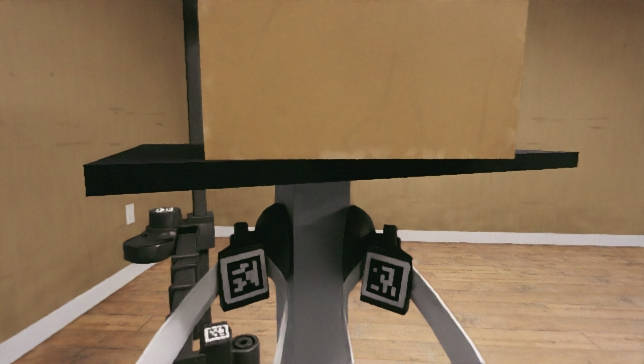

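Scene clock: 210.63 s.
r1.base_odometry: x=+0.114 y=+3.761 heading=-1.380 (m, m, rad; r1's odometry frame)
r1.turned_by_wheels: +0.000 (rad since the last result)
r1.turned_by_imu: +0.001 (rad since the last result)
r1.base_tilt: forward=-0.9 right=-0.3 (deg)
r1.lidar_m: 2.94 2.00 1.87 1.53 1.04 0.97 0.99 1.26 2.80 0.70 1.78 1.59
r1.head_depth_mm: 2407 2627 2863 2289 1781 1458 1239 / 2453 2643 2894 2280 1781 1460 1234 / 2631 1364 952 1831 1663 1482 1203 / 2732 2996 2957 818 1699 1425 1200 / 2844 3201 3076 2144 1756 1446 1224 / 2985 3359 3059 2222 1748 1435 1220 / 3147 3559 3022 2204 1728 1428 1212
r1.base_status: not commanded
r1.joint_positions: lift_m=+0.380 arm_m=+0.305 wrist_yaw_rad=-0.006 wrist_pitch_rad=-0.024 wrist_roll_rad=-0.016 gripper_m=-0.031 head_pan_rad=-1.563 head_tilt_rad=-0.593
r1.joint_status: gripper_m off_target (ended at -0.031, target -0.040)
r1.on_its_own: gripper_m is held at -0.030, not at your -0.040, by its stall guard, which is still easing
r1.motor_effort: left_wheel=-2(2) right_wheel=+5(4) lift_m=+22(22) arm_m=+4(4) wrist_yaw_rad=+6(6) wrist_pitch_rad=+7(7) wrist_roll_rad=+0(0) gripper_m=-2(100) head_pan_rad=-3(4) head_tilt_rad=-5(4) (%)
r1.hand_pose: x=-0.0229 y=-0.7052 z=+0.4888 quat_wxyz=(+0.713, +0.007, -0.701, -0.011) (m; r1's base frame)
r1.wrist_depth_mm: - - - 156 - - - / - - - 159 - - - / - - - 164 - - - / - - - 161 - - - / - - - 164 982 - - / - - - 133 132 - 950 / - - 916 178 760 752 770
r2.base_odometry: x=-2.658 y=+0.659 heading=+3.040 (m, m, rad; r2's odometry frame)
r2.turned_by_wheels: +0.000 (rad since the last result)
r2.turned_by_imu: +0.004 (rad since the last result)
r2.base_tilt: forward=+0.4 right=+0.6 (deg)
r2.lidar_m: 1.27 1.33 1.56 1.52 1.59 2.22 1.89 1.39 3.37 0.69 1.76 1.31
r2.head_depth_mm: 2812 3158 2678 2062 - 1350 1198 / 2857 3157 2709 2251 1596 1406 1210 / 2848 3169 2744 - 1564 1349 1224 / 2870 3197 2843 1178 1604 1444 1232 / 2854 3169 2893 1721 1672 1453 1244 / 2869 3137 1545 2122 1682 1463 1255 / 2759 3151 2876 2236 1784 1487 1257
r2.base_status: not commanded
r2.joint_positions: lift_m=+0.758 arm_m=+0.310 wrist_yaw_rad=+0.018 wrist_pitch_rad=-0.057 wrist_roll_rad=-0.010 gripper_m=+0.020 head_pan_rad=-1.563 head_tilt_rad=-0.593
r2.joint_status: lift_m contact_stop (moved +0.058 of +0.080)
r2.on_its_own: lift_m is slack since a contact_stop, until your next command for it (your +0.780 is given up); wrist_yaw_rad is at rest, and its effort (-20) is outside its rest range (-12 to +12); wrist_pitch_rad is at rest, and its effort (+64) is outside its rest range (-20 to +32)
r2.motor_effort: left_wheel=+4(8) right_wheel=-6(13) lift_m=+30(50) arm_m=+0(6) wrist_yaw_rad=-20(24) wrist_pitch_rad=+64(95) wrist_roll_rad=+4(16) gripper_m=-6(8) head_pan_rad=-3(2) head_tilt_rad=-4(4) (%)
r2.hand_pose: x=-0.0168 y=-0.7094 z=+0.8580 quat_wxyz=(+0.711, +0.027, -0.703, -0.014) (m; r2's base frame)
r2.wrist_depth_mm: - - - - - - - / - - 70 73 76 78 - / - - 74 76 79 82 - / - - 77 79 82 86 - / - 136 80 82 86 91 - / - 89 82 86 91 - - / - 72 458 179 - - -
pictures: none
No camera images: the call's "cameras" was empty. Leave "cameras" out to get every camera's image.

execute_actions:
  actions:
    - {"r2":{"joints":{"lift_m":0.738,"gripper_m":-0.02}},"r1":{"joints":{"gripper_m":0.06}}}
  cameras: []

execute_actions:
  actions:
    - {"r1":{"joints":{"lift_m":0.365}}}
  cameras: []

execute_actions:
  actions:
    - {"r1":{"joints":{"gripper_m":-0.04}}}
  cameras: ["r1_wrist_camera"]

Scene clock: 212.20 s.
r1.base_odometry: x=+0.114 y=+3.761 heading=-1.380 (m, m, rad; r1's odometry frame)
r1.turned_by_wheels: +0.000 (rad since the last result)
r1.turned_by_imu: +0.001 (rad since the last result)
r1.base_tilt: forward=-0.9 right=-0.3 (deg)
r1.lidar_m: 2.93 2.00 1.87 1.53 1.04 0.97 0.99 1.26 2.79 0.71 1.78 1.59
r1.head_depth_mm: 2384 2631 2870 2287 1798 1459 1238 / 2472 2626 2889 2288 1776 1461 1237 / 2602 1389 961 1764 1667 1490 1202 / 2727 2973 1017 769 1709 1412 1198 / 2865 3171 3104 2135 1760 1443 1219 / 2959 3335 3069 2213 1746 1436 1218 / 3166 3534 3048 2219 1728 1425 1209
r1.base_status: not commanded
r1.joint_positions: lift_m=+0.380 arm_m=+0.305 wrist_yaw_rad=-0.003 wrist_pitch_rad=-0.024 wrist_roll_rad=-0.016 gripper_m=+0.060 head_pan_rad=-1.563 head_tilt_rad=-0.593
r1.joint_status: all done
r1.motor_effort: left_wheel=-1(2) right_wheel=+2(5) lift_m=+22(22) arm_m=+4(4) wrist_yaw_rad=+3(6) wrist_pitch_rad=+7(7) wrist_roll_rad=+0(0) gripper_m=+0(91) head_pan_rad=-2(2) head_tilt_rad=-4(4) (%)
r1.hand_pose: x=-0.0222 y=-0.7052 z=+0.4888 quat_wxyz=(+0.713, +0.008, -0.701, -0.010) (m; r1's base frame)
r1.wrist_depth_mm: - - - 155 - - - / - - - 158 - - - / - - - 163 - - - / - - - 160 - - - / - - - 165 167 - - / - - - 169 465 - 948 / - 997 899 177 758 745 776
r2.base_odometry: x=-2.658 y=+0.659 heading=+3.040 (m, m, rad; r2's odometry frame)
r2.turned_by_wheels: +0.000 (rad since the last result)
r2.turned_by_imu: +0.000 (rad since the last result)
r2.base_tilt: forward=+0.4 right=+0.5 (deg)
r2.lidar_m: 1.27 1.33 1.56 1.52 1.58 2.21 1.89 1.39 3.39 0.69 1.76 1.31
r2.head_depth_mm: 2839 3176 2669 2054 1703 - 1187 / 2859 3155 2718 2186 1570 1409 1210 / 2857 3171 2785 718 1569 1344 1221 / 2853 3202 2874 1176 1614 1437 1229 / 2862 3161 2900 1729 1671 1453 1245 / 2846 3152 1553 2149 1676 1455 1255 / 2773 3204 2914 2240 1782 1486 1259
r2.base_status: not commanded
r2.joint_positions: lift_m=+0.738 arm_m=+0.309 wrist_yaw_rad=+0.018 wrist_pitch_rad=+0.003 wrist_roll_rad=-0.009 gripper_m=-0.019 head_pan_rad=-1.563 head_tilt_rad=-0.593
r2.joint_status: all done
r2.on_its_own: wrist_yaw_rad is at rest, and its effort (-21) is outside its rest range (-12 to +12); wrist_pitch_rad is at rest, and its effort (+36) is outside its rest range (-20 to +32)
r2.motor_effort: left_wheel=+3(4) right_wheel=-4(6) lift_m=+26(29) arm_m=+8(8) wrist_yaw_rad=-21(20) wrist_pitch_rad=+36(61) wrist_roll_rad=+4(4) gripper_m=-18(98) head_pan_rad=-2(2) head_tilt_rad=-4(4) (%)
r2.hand_pose: x=-0.0168 y=-0.7107 z=+0.8534 quat_wxyz=(+0.711, +0.006, -0.703, +0.007) (m; r2's base frame)
r2.wrist_depth_mm: - - 73 76 79 - - / - - 75 77 80 83 - / - - 77 80 83 86 - / - - 80 82 85 89 - / - 127 82 85 88 121 - / - 78 79 163 - - - / - - 489 175 - - -
pictures: none
No camera images: the call's "cameras" was empty. Leave "cameras" out to get every camera's image.

Scene clock: 213.03 s.
r1.base_odometry: x=+0.114 y=+3.761 heading=-1.380 (m, m, rad; r1's odometry frame)
r1.turned_by_wheels: +0.000 (rad since the last result)
r1.turned_by_imu: +0.000 (rad since the last result)
r1.base_tilt: forward=-0.9 right=-0.3 (deg)
r1.lidar_m: 2.94 1.99 1.86 1.53 1.04 0.97 0.99 1.27 2.80 0.71 1.78 1.59
r1.head_depth_mm: 2413 2633 2843 2298 1795 1463 1241 / 2472 2627 2900 2273 1774 1455 1238 / 2604 1398 961 1766 1672 1485 1205 / 2702 2986 1009 765 1702 1412 1202 / 2844 3196 3057 2154 1754 1442 1221 / 3002 3366 3037 2213 1747 1431 1219 / 3130 3562 3055 2205 1735 1431 1210
r1.base_status: not commanded
r1.joint_positions: lift_m=+0.365 arm_m=+0.305 wrist_yaw_rad=-0.003 wrist_pitch_rad=-0.024 wrist_roll_rad=-0.016 gripper_m=+0.060 head_pan_rad=-1.563 head_tilt_rad=-0.593
r1.joint_status: all done
r1.motor_effort: left_wheel=-2(1) right_wheel=+2(2) lift_m=+22(22) arm_m=+4(4) wrist_yaw_rad=+3(4) wrist_pitch_rad=+7(7) wrist_roll_rad=+0(0) gripper_m=+0(0) head_pan_rad=-2(3) head_tilt_rad=-4(5) (%)
r1.hand_pose: x=-0.0222 y=-0.7052 z=+0.4738 quat_wxyz=(+0.713, +0.008, -0.701, -0.010) (m; r1's base frame)
r1.wrist_depth_mm: - - - 154 - - - / - - - 159 - - - / - - - 157 - - - / - - - 161 - - - / - - - 163 166 - - / - - - 170 464 - 944 / - 964 865 177 752 742 758
r2.base_odometry: x=-2.658 y=+0.659 heading=+3.040 (m, m, rad; r2's odometry frame)
r2.turned_by_wheels: +0.000 (rad since the last result)
r2.turned_by_imu: +0.000 (rad since the last result)
r2.base_tilt: forward=+0.5 right=+0.5 (deg)
r2.lidar_m: 1.27 1.33 1.56 1.51 1.59 2.21 1.89 1.39 3.38 0.69 1.76 1.31
r2.head_depth_mm: 2853 3168 2661 2054 1703 - 1194 / 2869 3178 2742 2199 1572 1408 1205 / 2843 3207 2761 716 1561 1339 1220 / 2871 3164 2878 1154 1582 1428 1230 / 2893 3161 2886 1726 1667 1450 1243 / 2866 3147 1570 2145 1681 1462 1253 / 2794 3226 3052 2246 1793 1478 1262
r2.base_status: not commanded
r2.joint_positions: lift_m=+0.738 arm_m=+0.309 wrist_yaw_rad=+0.018 wrist_pitch_rad=+0.003 wrist_roll_rad=-0.009 gripper_m=-0.019 head_pan_rad=-1.563 head_tilt_rad=-0.593
r2.joint_status: not commanded
r2.on_its_own: wrist_yaw_rad is at rest, and its effort (-20) is outside its rest range (-12 to +12); wrist_pitch_rad is at rest, and its effort (+36) is outside its rest range (-20 to +32)
r2.motor_effort: left_wheel=+3(4) right_wheel=-5(4) lift_m=+26(25) arm_m=+8(9) wrist_yaw_rad=-20(20) wrist_pitch_rad=+36(36) wrist_roll_rad=+4(4) gripper_m=-19(19) head_pan_rad=-4(2) head_tilt_rad=-5(4) (%)
r2.hand_pose: x=-0.0168 y=-0.7107 z=+0.8534 quat_wxyz=(+0.711, +0.006, -0.703, +0.007) (m; r2's base frame)
r2.wrist_depth_mm: - - 73 76 79 - - / - - 75 77 80 83 - / - - 77 79 82 86 - / - - 80 82 85 90 - / - 127 82 85 88 121 - / - 77 79 164 - - - / - - - 175 - - -
pictures: none
No camera images: the call's "cameras" was empty. Leave "cameras" out to get every camera's image.

Scene clock: 214.53 s.
r1.base_odometry: x=+0.114 y=+3.761 heading=-1.380 (m, m, rad; r1's odometry frame)
r1.turned_by_wheels: +0.000 (rad since the last result)
r1.turned_by_imu: +0.000 (rad since the last result)
r1.base_tilt: forward=-1.1 right=-0.3 (deg)
r1.lidar_m: 2.93 2.01 1.87 1.54 1.04 0.97 0.99 1.27 2.79 0.71 1.78 1.59
r1.head_depth_mm: 2421 2627 2843 2267 1792 1460 1243 / 2467 2629 2892 2268 1777 1459 1234 / 2624 1395 960 1766 1672 1485 1202 / 2729 3036 1014 768 1700 1437 1200 / 2873 3209 3085 2145 1753 1440 1218 / 2977 3306 3074 2225 1744 1433 1216 / 3144 3555 3033 2208 1732 1424 1215
r1.base_status: not commanded
r1.joint_positions: lift_m=+0.365 arm_m=+0.305 wrist_yaw_rad=-0.006 wrist_pitch_rad=-0.024 wrist_roll_rad=-0.016 gripper_m=-0.038 head_pan_rad=-1.563 head_tilt_rad=-0.593
r1.joint_status: all done
r1.motor_effort: left_wheel=-2(2) right_wheel=+4(5) lift_m=+22(22) arm_m=+4(4) wrist_yaw_rad=+6(7) wrist_pitch_rad=+7(7) wrist_roll_rad=+0(0) gripper_m=-30(100) head_pan_rad=-4(3) head_tilt_rad=-4(4) (%)
r1.hand_pose: x=-0.0229 y=-0.7052 z=+0.4737 quat_wxyz=(+0.713, +0.007, -0.701, -0.011) (m; r1's base frame)
r1.wrist_depth_mm: - - - 155 - - - / - - - 158 - - - / - - - 157 - - - / - - - 160 - - - / - - - 162 923 - - / - - - 168 172 987 917 / - 955 896 177 744 742 755
r2.base_odometry: x=-2.658 y=+0.659 heading=+3.040 (m, m, rad; r2's odometry frame)
r2.turned_by_wheels: +0.000 (rad since the last result)
r2.turned_by_imu: +0.000 (rad since the last result)
r2.base_tilt: forward=+0.5 right=+0.6 (deg)
r2.lidar_m: 1.27 1.33 1.56 1.52 1.59 2.22 1.89 1.39 3.38 0.69 1.76 1.31
r2.head_depth_mm: 2852 3181 2684 2062 1705 - 1192 / 2842 3182 2717 2186 1567 1409 1207 / 2831 3198 2797 717 1565 1342 1228 / 2846 3188 2881 1155 1624 1438 1230 / 2817 3194 2944 1730 1671 1445 1237 / 2845 3136 1566 2123 1677 1469 1253 / 2772 3176 3024 2220 1784 1485 1267
r2.base_status: not commanded
r2.joint_positions: lift_m=+0.738 arm_m=+0.309 wrist_yaw_rad=+0.018 wrist_pitch_rad=+0.003 wrist_roll_rad=-0.009 gripper_m=-0.019 head_pan_rad=-1.563 head_tilt_rad=-0.593
r2.joint_status: not commanded
r2.on_its_own: wrist_yaw_rad is at rest, and its effort (-20) is outside its rest range (-12 to +12); wrist_pitch_rad is at rest, and its effort (+36) is outside its rest range (-20 to +32)
r2.motor_effort: left_wheel=+4(4) right_wheel=-4(4) lift_m=+26(26) arm_m=+9(8) wrist_yaw_rad=-20(20) wrist_pitch_rad=+36(36) wrist_roll_rad=+4(4) gripper_m=-19(19) head_pan_rad=-2(2) head_tilt_rad=-4(3) (%)
r2.hand_pose: x=-0.0168 y=-0.7107 z=+0.8534 quat_wxyz=(+0.711, +0.006, -0.703, +0.007) (m; r2's base frame)
r2.wrist_depth_mm: - - 73 76 79 - - / - - 75 77 80 84 - / - - 77 79 83 86 - / - - 80 82 85 90 - / - 127 82 85 88 121 - / - 77 79 164 - - - / - - - 175 - - -
pictures: r1_wrist_camera
Images, in order (width x height): r1_wrist_camera 644x364.

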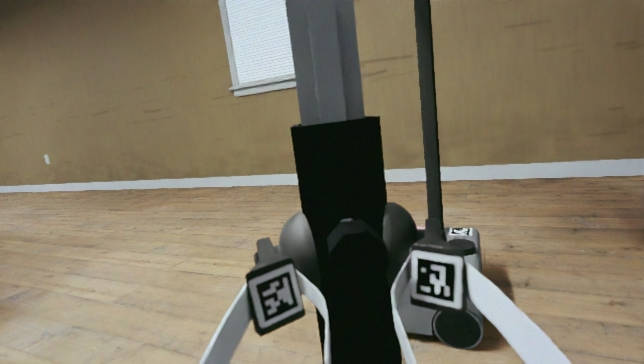

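execute_actions:
  actions:
    - {"r1":{"joints":{"arm_m":0.272}},"r2":{"joints":{"lift_m":0.80}}}
  cameras: []

Scene clock: 218.20 s.
r1.base_odometry: x=+0.114 y=+3.761 heading=-1.380 (m, m, rad; r1's odometry frame)
r1.turned_by_wheels: +0.000 (rad since the last result)
r1.turned_by_imu: +0.001 (rad since the last result)
r1.base_tilt: forward=-1.0 right=-0.4 (deg)
r1.lidar_m: 2.94 2.00 1.87 1.53 1.04 0.97 0.99 1.27 2.79 0.71 1.77 1.59
r1.head_depth_mm: 2406 2631 2853 2275 1780 1464 1237 / 2454 2604 2914 2255 1774 1457 1232 / 2604 1312 904 1831 1674 1455 - / 2725 2950 758 851 1693 1410 1171 / 2853 3194 3061 2216 1743 1435 1220 / 2994 3366 3017 2211 1740 1431 1213 / 3145 3564 3022 2205 1726 1424 1214
r1.base_status: not commanded
r1.joint_positions: lift_m=+0.365 arm_m=+0.273 wrist_yaw_rad=-0.010 wrist_pitch_rad=-0.031 wrist_roll_rad=-0.014 gripper_m=-0.029 head_pan_rad=-1.563 head_tilt_rad=-0.594
r1.joint_status: all done
r1.on_its_own: gripper_m is held at -0.030, not at your -0.040, by its stall guard, which is not easing now
r1.motor_effort: left_wheel=-2(6) right_wheel=+5(7) lift_m=+24(24) arm_m=-12(24) wrist_yaw_rad=+11(12) wrist_pitch_rad=+9(10) wrist_roll_rad=+0(0) gripper_m=-22(27) head_pan_rad=-3(2) head_tilt_rad=-4(4) (%)
r1.hand_pose: x=-0.0240 y=-0.6733 z=+0.4719 quat_wxyz=(+0.712, +0.008, -0.702, -0.015) (m; r1's base frame)
r1.wrist_depth_mm: - - - 184 - - - / - - - 188 - - - / - - - 188 - - - / - - - 193 - - - / - - - 157 - - - / - - - 205 - 967 911 / - 931 907 213 789 771 739
r2.base_odometry: x=-2.658 y=+0.659 heading=+3.040 (m, m, rad; r2's odometry frame)
r2.turned_by_wheels: +0.000 (rad since the last result)
r2.turned_by_imu: +0.000 (rad since the last result)
r2.base_tilt: forward=+0.6 right=+0.5 (deg)
r2.lidar_m: 1.27 1.34 1.56 1.52 1.59 2.22 1.89 1.39 3.37 0.69 1.75 1.31
r2.head_depth_mm: 2846 3172 2682 2125 - 1369 1201 / 2833 3147 2715 - 1646 1410 1209 / 2803 3167 746 - 1576 1340 1217 / 2868 3185 761 2059 1622 1436 1229 / 2883 3155 2896 1726 1666 1453 1241 / 2849 3127 1568 2134 1679 1469 1251 / 2777 3188 2929 2235 1782 1473 1260
r2.base_status: not commanded
r2.joint_positions: lift_m=+0.799 arm_m=+0.309 wrist_yaw_rad=+0.018 wrist_pitch_rad=-0.058 wrist_roll_rad=-0.009 gripper_m=-0.019 head_pan_rad=-1.563 head_tilt_rad=-0.593
r2.joint_status: all done
r2.on_its_own: wrist_yaw_rad is at rest, and its effort (-20) is outside its rest range (-12 to +12); wrist_pitch_rad is at rest, and its effort (+64) is outside its rest range (-20 to +32)
r2.motor_effort: left_wheel=+3(4) right_wheel=-4(4) lift_m=+37(39) arm_m=+8(8) wrist_yaw_rad=-20(20) wrist_pitch_rad=+64(68) wrist_roll_rad=+4(4) gripper_m=-19(19) head_pan_rad=-3(2) head_tilt_rad=-4(4) (%)
r2.hand_pose: x=-0.0168 y=-0.7088 z=+0.8994 quat_wxyz=(+0.711, +0.027, -0.703, -0.014) (m; r2's base frame)
r2.wrist_depth_mm: - - - - - - - / - - 71 73 76 79 - / - - 74 76 79 82 - / - - 77 79 83 87 - / - 135 81 83 87 92 - / - 89 82 87 91 - - / - 73 507 182 - - -
pictures: none
No camera images: the call's "cameras" was empty. Leave "cameras" out to get every camera's image.

execute_actions:
  actions:
    - {"r2":{"joints":{"lift_m":0.82}}}
  cameras: []

execute_actions:
  actions:
    - {"r1":{"joints":{"gripper_m":0.06}}}
  cameras: []

execute_actions:
  actions:
    - {"r2":{"joints":{"lift_m":0.86}}}
  cameras: ["r1_wrist_camera"]

Scene clock: 219.27 s.
r1.base_odometry: x=+0.114 y=+3.761 heading=-1.380 (m, m, rad; r1's odometry frame)
r1.turned_by_wheels: +0.000 (rad since the last result)
r1.turned_by_imu: +0.000 (rad since the last result)
r1.base_tilt: forward=-0.9 right=-0.4 (deg)
r1.lidar_m: 2.94 2.00 1.87 1.54 1.04 0.97 0.99 1.27 2.80 0.70 1.78 1.59
r1.head_depth_mm: 2413 2635 2844 2270 1776 1464 1238 / 2436 2658 2896 2273 1770 1457 1233 / 2604 1174 884 1844 1663 1450 - / 2716 2999 746 1763 1694 1411 1174 / 2832 3188 3074 2229 1755 1436 1215 / 2986 3347 3037 2212 1743 1425 1214 / 3120 3557 3018 2197 1723 1429 1212
r1.base_status: not commanded
r1.joint_positions: lift_m=+0.365 arm_m=+0.273 wrist_yaw_rad=-0.010 wrist_pitch_rad=-0.031 wrist_roll_rad=-0.014 gripper_m=-0.029 head_pan_rad=-1.563 head_tilt_rad=-0.594
r1.joint_status: not commanded
r1.on_its_own: gripper_m is held at -0.030, not at your -0.040, by its stall guard, which is not easing now
r1.motor_effort: left_wheel=-2(2) right_wheel=+5(6) lift_m=+24(24) arm_m=-11(11) wrist_yaw_rad=+11(11) wrist_pitch_rad=+9(9) wrist_roll_rad=+0(1) gripper_m=-21(21) head_pan_rad=-2(4) head_tilt_rad=-4(3) (%)
r1.hand_pose: x=-0.0240 y=-0.6733 z=+0.4719 quat_wxyz=(+0.712, +0.008, -0.702, -0.015) (m; r1's base frame)
r1.wrist_depth_mm: - - - 185 - - - / - - - 189 - - - / - - - 188 - - - / - - - 192 - - - / - - - 158 - - - / - - - 204 - 994 917 / - 953 908 214 774 780 728
r2.base_odometry: x=-2.658 y=+0.659 heading=+3.040 (m, m, rad; r2's odometry frame)
r2.turned_by_wheels: +0.000 (rad since the last result)
r2.turned_by_imu: +0.000 (rad since the last result)
r2.base_tilt: forward=+0.6 right=+0.5 (deg)
r2.lidar_m: 1.27 1.33 1.56 1.51 1.59 2.22 1.88 1.39 3.37 0.69 1.76 1.31
r2.head_depth_mm: 2812 3182 2672 2186 - 1369 1202 / 2834 3216 2866 - 1670 1408 1209 / 2830 3170 732 - 1580 1342 1220 / 2835 3176 738 2069 1637 1434 1234 / 2838 3191 2871 1735 1665 1451 1244 / 2859 3137 1551 2137 1686 1463 1251 / 2778 3175 2926 2236 1771 1473 1252
r2.base_status: not commanded
r2.joint_positions: lift_m=+0.819 arm_m=+0.310 wrist_yaw_rad=+0.018 wrist_pitch_rad=-0.094 wrist_roll_rad=-0.009 gripper_m=-0.019 head_pan_rad=-1.563 head_tilt_rad=-0.593
r2.joint_status: all done
r2.on_its_own: wrist_yaw_rad is at rest, and its effort (-19) is outside its rest range (-12 to +12); wrist_pitch_rad is at rest, and its effort (+81) is outside its rest range (-20 to +32)
r2.motor_effort: left_wheel=+4(4) right_wheel=-5(5) lift_m=+39(41) arm_m=+6(8) wrist_yaw_rad=-19(20) wrist_pitch_rad=+81(82) wrist_roll_rad=+4(3) gripper_m=-18(19) head_pan_rad=-2(2) head_tilt_rad=-4(5) (%)
r2.hand_pose: x=-0.0168 y=-0.7074 z=+0.9101 quat_wxyz=(+0.710, +0.040, -0.702, -0.027) (m; r2's base frame)
r2.wrist_depth_mm: - - - - - - - / - - 69 71 74 77 - / - - 72 75 77 81 - / - - 76 78 81 86 - / - 138 80 82 86 91 - / - 94 83 87 90 - - / - 75 511 185 - - -
pictures: none
No camera images: the call's "cameras" was empty. Leave "cameras" out to get every camera's image.

Scene clock: 220.63 s.
r1.base_odometry: x=+0.114 y=+3.761 heading=-1.380 (m, m, rad; r1's odometry frame)
r1.turned_by_wheels: +0.000 (rad since the last result)
r1.turned_by_imu: +0.001 (rad since the last result)
r1.base_tilt: forward=-0.9 right=-0.3 (deg)
r1.lidar_m: 2.94 2.00 1.87 1.54 1.04 0.97 0.99 1.27 2.79 0.70 1.78 1.59
r1.head_depth_mm: 2399 2651 2871 2293 1790 1465 1240 / 2425 2665 2913 2271 1776 1460 1235 / 2579 1177 884 1836 1666 1450 - / 2717 2994 744 1761 1689 1363 1172 / 2853 3173 3043 2222 1747 1442 1217 / 2951 3356 3032 2224 1741 1432 1213 / 3139 3557 3003 2197 1727 1423 1211
r1.base_status: not commanded
r1.joint_positions: lift_m=+0.365 arm_m=+0.272 wrist_yaw_rad=-0.003 wrist_pitch_rad=-0.025 wrist_roll_rad=-0.014 gripper_m=+0.060 head_pan_rad=-1.563 head_tilt_rad=-0.594
r1.joint_status: all done
r1.motor_effort: left_wheel=-1(2) right_wheel=+2(5) lift_m=+24(24) arm_m=-4(11) wrist_yaw_rad=+3(11) wrist_pitch_rad=+7(9) wrist_roll_rad=+0(1) gripper_m=-1(91) head_pan_rad=-3(3) head_tilt_rad=-3(4) (%)
r1.hand_pose: x=-0.0222 y=-0.6729 z=+0.4734 quat_wxyz=(+0.712, +0.008, -0.702, -0.010) (m; r1's base frame)
r1.wrist_depth_mm: - - - 185 - - - / - - - 192 - - - / - - - 190 - - - / - - - 193 - - - / - - - 199 - - - / - - - 206 780 - 923 / - 962 862 806 765 775 753
r2.base_odometry: x=-2.658 y=+0.659 heading=+3.040 (m, m, rad; r2's odometry frame)
r2.turned_by_wheels: +0.000 (rad since the last result)
r2.turned_by_imu: +0.000 (rad since the last result)
r2.base_tilt: forward=+0.5 right=+0.7 (deg)
r2.lidar_m: 1.27 1.33 1.56 1.52 1.58 2.22 1.89 1.39 3.37 0.69 1.75 1.31
r2.head_depth_mm: 2820 3147 2663 2177 - 1361 1201 / 2813 3195 2844 - 1669 1410 1209 / 2848 3172 735 - 1580 1351 1224 / 2852 3175 739 2063 1629 1431 1237 / 2858 3181 2869 1727 1657 1449 1245 / 2866 3130 1556 2125 1674 1469 1252 / 2738 3235 2881 2252 1784 1476 1258
r2.base_status: not commanded
r2.joint_positions: lift_m=+0.819 arm_m=+0.310 wrist_yaw_rad=+0.018 wrist_pitch_rad=-0.094 wrist_roll_rad=-0.009 gripper_m=-0.019 head_pan_rad=-1.563 head_tilt_rad=-0.593
r2.joint_status: not commanded
r2.on_its_own: wrist_yaw_rad is at rest, and its effort (-20) is outside its rest range (-12 to +12); wrist_pitch_rad is at rest, and its effort (+81) is outside its rest range (-20 to +32)
r2.motor_effort: left_wheel=+4(4) right_wheel=-5(5) lift_m=+40(40) arm_m=+6(6) wrist_yaw_rad=-20(20) wrist_pitch_rad=+81(82) wrist_roll_rad=+4(4) gripper_m=-18(18) head_pan_rad=-2(3) head_tilt_rad=-4(4) (%)
r2.hand_pose: x=-0.0168 y=-0.7074 z=+0.9101 quat_wxyz=(+0.710, +0.040, -0.702, -0.027) (m; r2's base frame)
r2.wrist_depth_mm: - - - - - - - / - - 69 71 74 77 - / - - 72 74 78 81 - / - - 76 78 82 86 - / - 138 80 82 86 91 - / - 94 83 86 90 - - / - 75 515 186 - - -
pictures: none
No camera images: the call's "cameras" was empty. Leave "cameras" out to get every camera's image.

Scene clock: 222.77 s.
r1.base_odometry: x=+0.114 y=+3.761 heading=-1.380 (m, m, rad; r1's odometry frame)
r1.turned_by_wheels: +0.000 (rad since the last result)
r1.turned_by_imu: +0.001 (rad since the last result)
r1.base_tilt: forward=-0.9 right=-0.3 (deg)
r1.lidar_m: 2.94 2.00 1.87 1.54 1.04 0.97 0.99 1.26 2.80 0.70 1.77 1.59
r1.head_depth_mm: 2403 2648 2879 2271 1777 1463 1237 / 2444 2626 2876 2279 1771 1463 1234 / 2599 1193 890 1843 1661 1450 - / 2709 3002 742 1766 1701 1364 1173 / 2839 3193 3082 2212 1756 1437 1217 / 2994 3360 3025 2214 1735 1427 1217 / 3179 3513 3047 2208 1726 1430 1211
r1.base_status: not commanded
r1.joint_positions: lift_m=+0.365 arm_m=+0.272 wrist_yaw_rad=-0.003 wrist_pitch_rad=-0.025 wrist_roll_rad=-0.014 gripper_m=+0.060 head_pan_rad=-1.563 head_tilt_rad=-0.594
r1.joint_status: not commanded
r1.motor_effort: left_wheel=-1(1) right_wheel=+2(2) lift_m=+25(25) arm_m=-4(4) wrist_yaw_rad=+3(3) wrist_pitch_rad=+8(7) wrist_roll_rad=+0(1) gripper_m=+0(0) head_pan_rad=-3(3) head_tilt_rad=-4(3) (%)
r1.hand_pose: x=-0.0222 y=-0.6729 z=+0.4734 quat_wxyz=(+0.712, +0.008, -0.702, -0.010) (m; r1's base frame)
r1.wrist_depth_mm: - - - 185 - - - / - - - 192 - - - / - - - 189 - - - / - - - 193 - - - / - - - 199 - - - / - - - 206 788 - 921 / - 958 871 796 774 771 750
r2.base_odometry: x=-2.658 y=+0.659 heading=+3.040 (m, m, rad; r2's odometry frame)
r2.turned_by_wheels: +0.000 (rad since the last result)
r2.turned_by_imu: +0.000 (rad since the last result)
r2.base_tilt: forward=+0.4 right=+0.6 (deg)
r2.lidar_m: 1.27 1.33 1.57 1.52 1.59 2.22 1.89 1.39 3.39 0.69 1.76 1.31
r2.head_depth_mm: 2873 3181 2692 2199 - 1356 1201 / 2836 3161 2788 - 1666 1402 1210 / 2837 3168 727 - 1589 1344 1228 / 2869 3172 740 2068 1616 1432 1234 / 2833 3180 2887 1731 1663 1444 1244 / 2847 3156 1562 2126 1684 1457 1251 / 2778 3198 3021 2247 1793 1479 1260
r2.base_status: not commanded
r2.joint_positions: lift_m=+0.813 arm_m=+0.310 wrist_yaw_rad=+0.017 wrist_pitch_rad=-0.075 wrist_roll_rad=-0.012 gripper_m=-0.019 head_pan_rad=-1.563 head_tilt_rad=-0.593
r2.joint_status: lift_m contact_stop (moved -0.007 of +0.041)
r2.on_its_own: lift_m is slack since a contact_stop, until your next command for it (your +0.860 is given up); wrist_yaw_rad is at rest, and its effort (-19) is outside its rest range (-12 to +12); wrist_pitch_rad is at rest, and its effort (+72) is outside its rest range (-20 to +32)
r2.motor_effort: left_wheel=+3(7) right_wheel=-5(10) lift_m=+30(52) arm_m=+5(6) wrist_yaw_rad=-19(21) wrist_pitch_rad=+72(100) wrist_roll_rad=+5(15) gripper_m=-18(18) head_pan_rad=-3(2) head_tilt_rad=-4(4) (%)
r2.hand_pose: x=-0.0171 y=-0.7083 z=+0.9083 quat_wxyz=(+0.711, +0.033, -0.702, -0.020) (m; r2's base frame)
r2.wrist_depth_mm: - - - - - - - / - - 71 73 76 79 - / - - 75 77 80 83 - / - - 78 80 84 88 - / - 134 82 84 88 93 - / - 90 84 88 92 - - / - 75 518 186 - - -
pictures: r1_wrist_camera
Images, in order (width x height): r1_wrist_camera 644x364.

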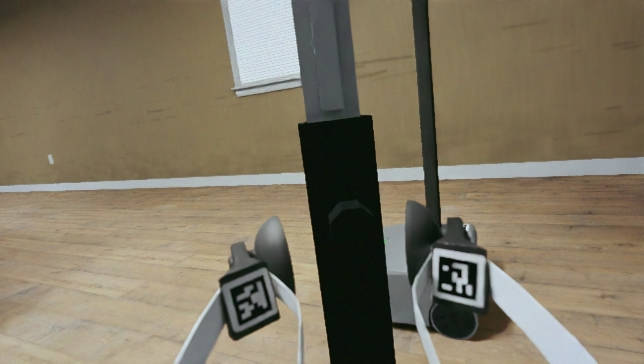

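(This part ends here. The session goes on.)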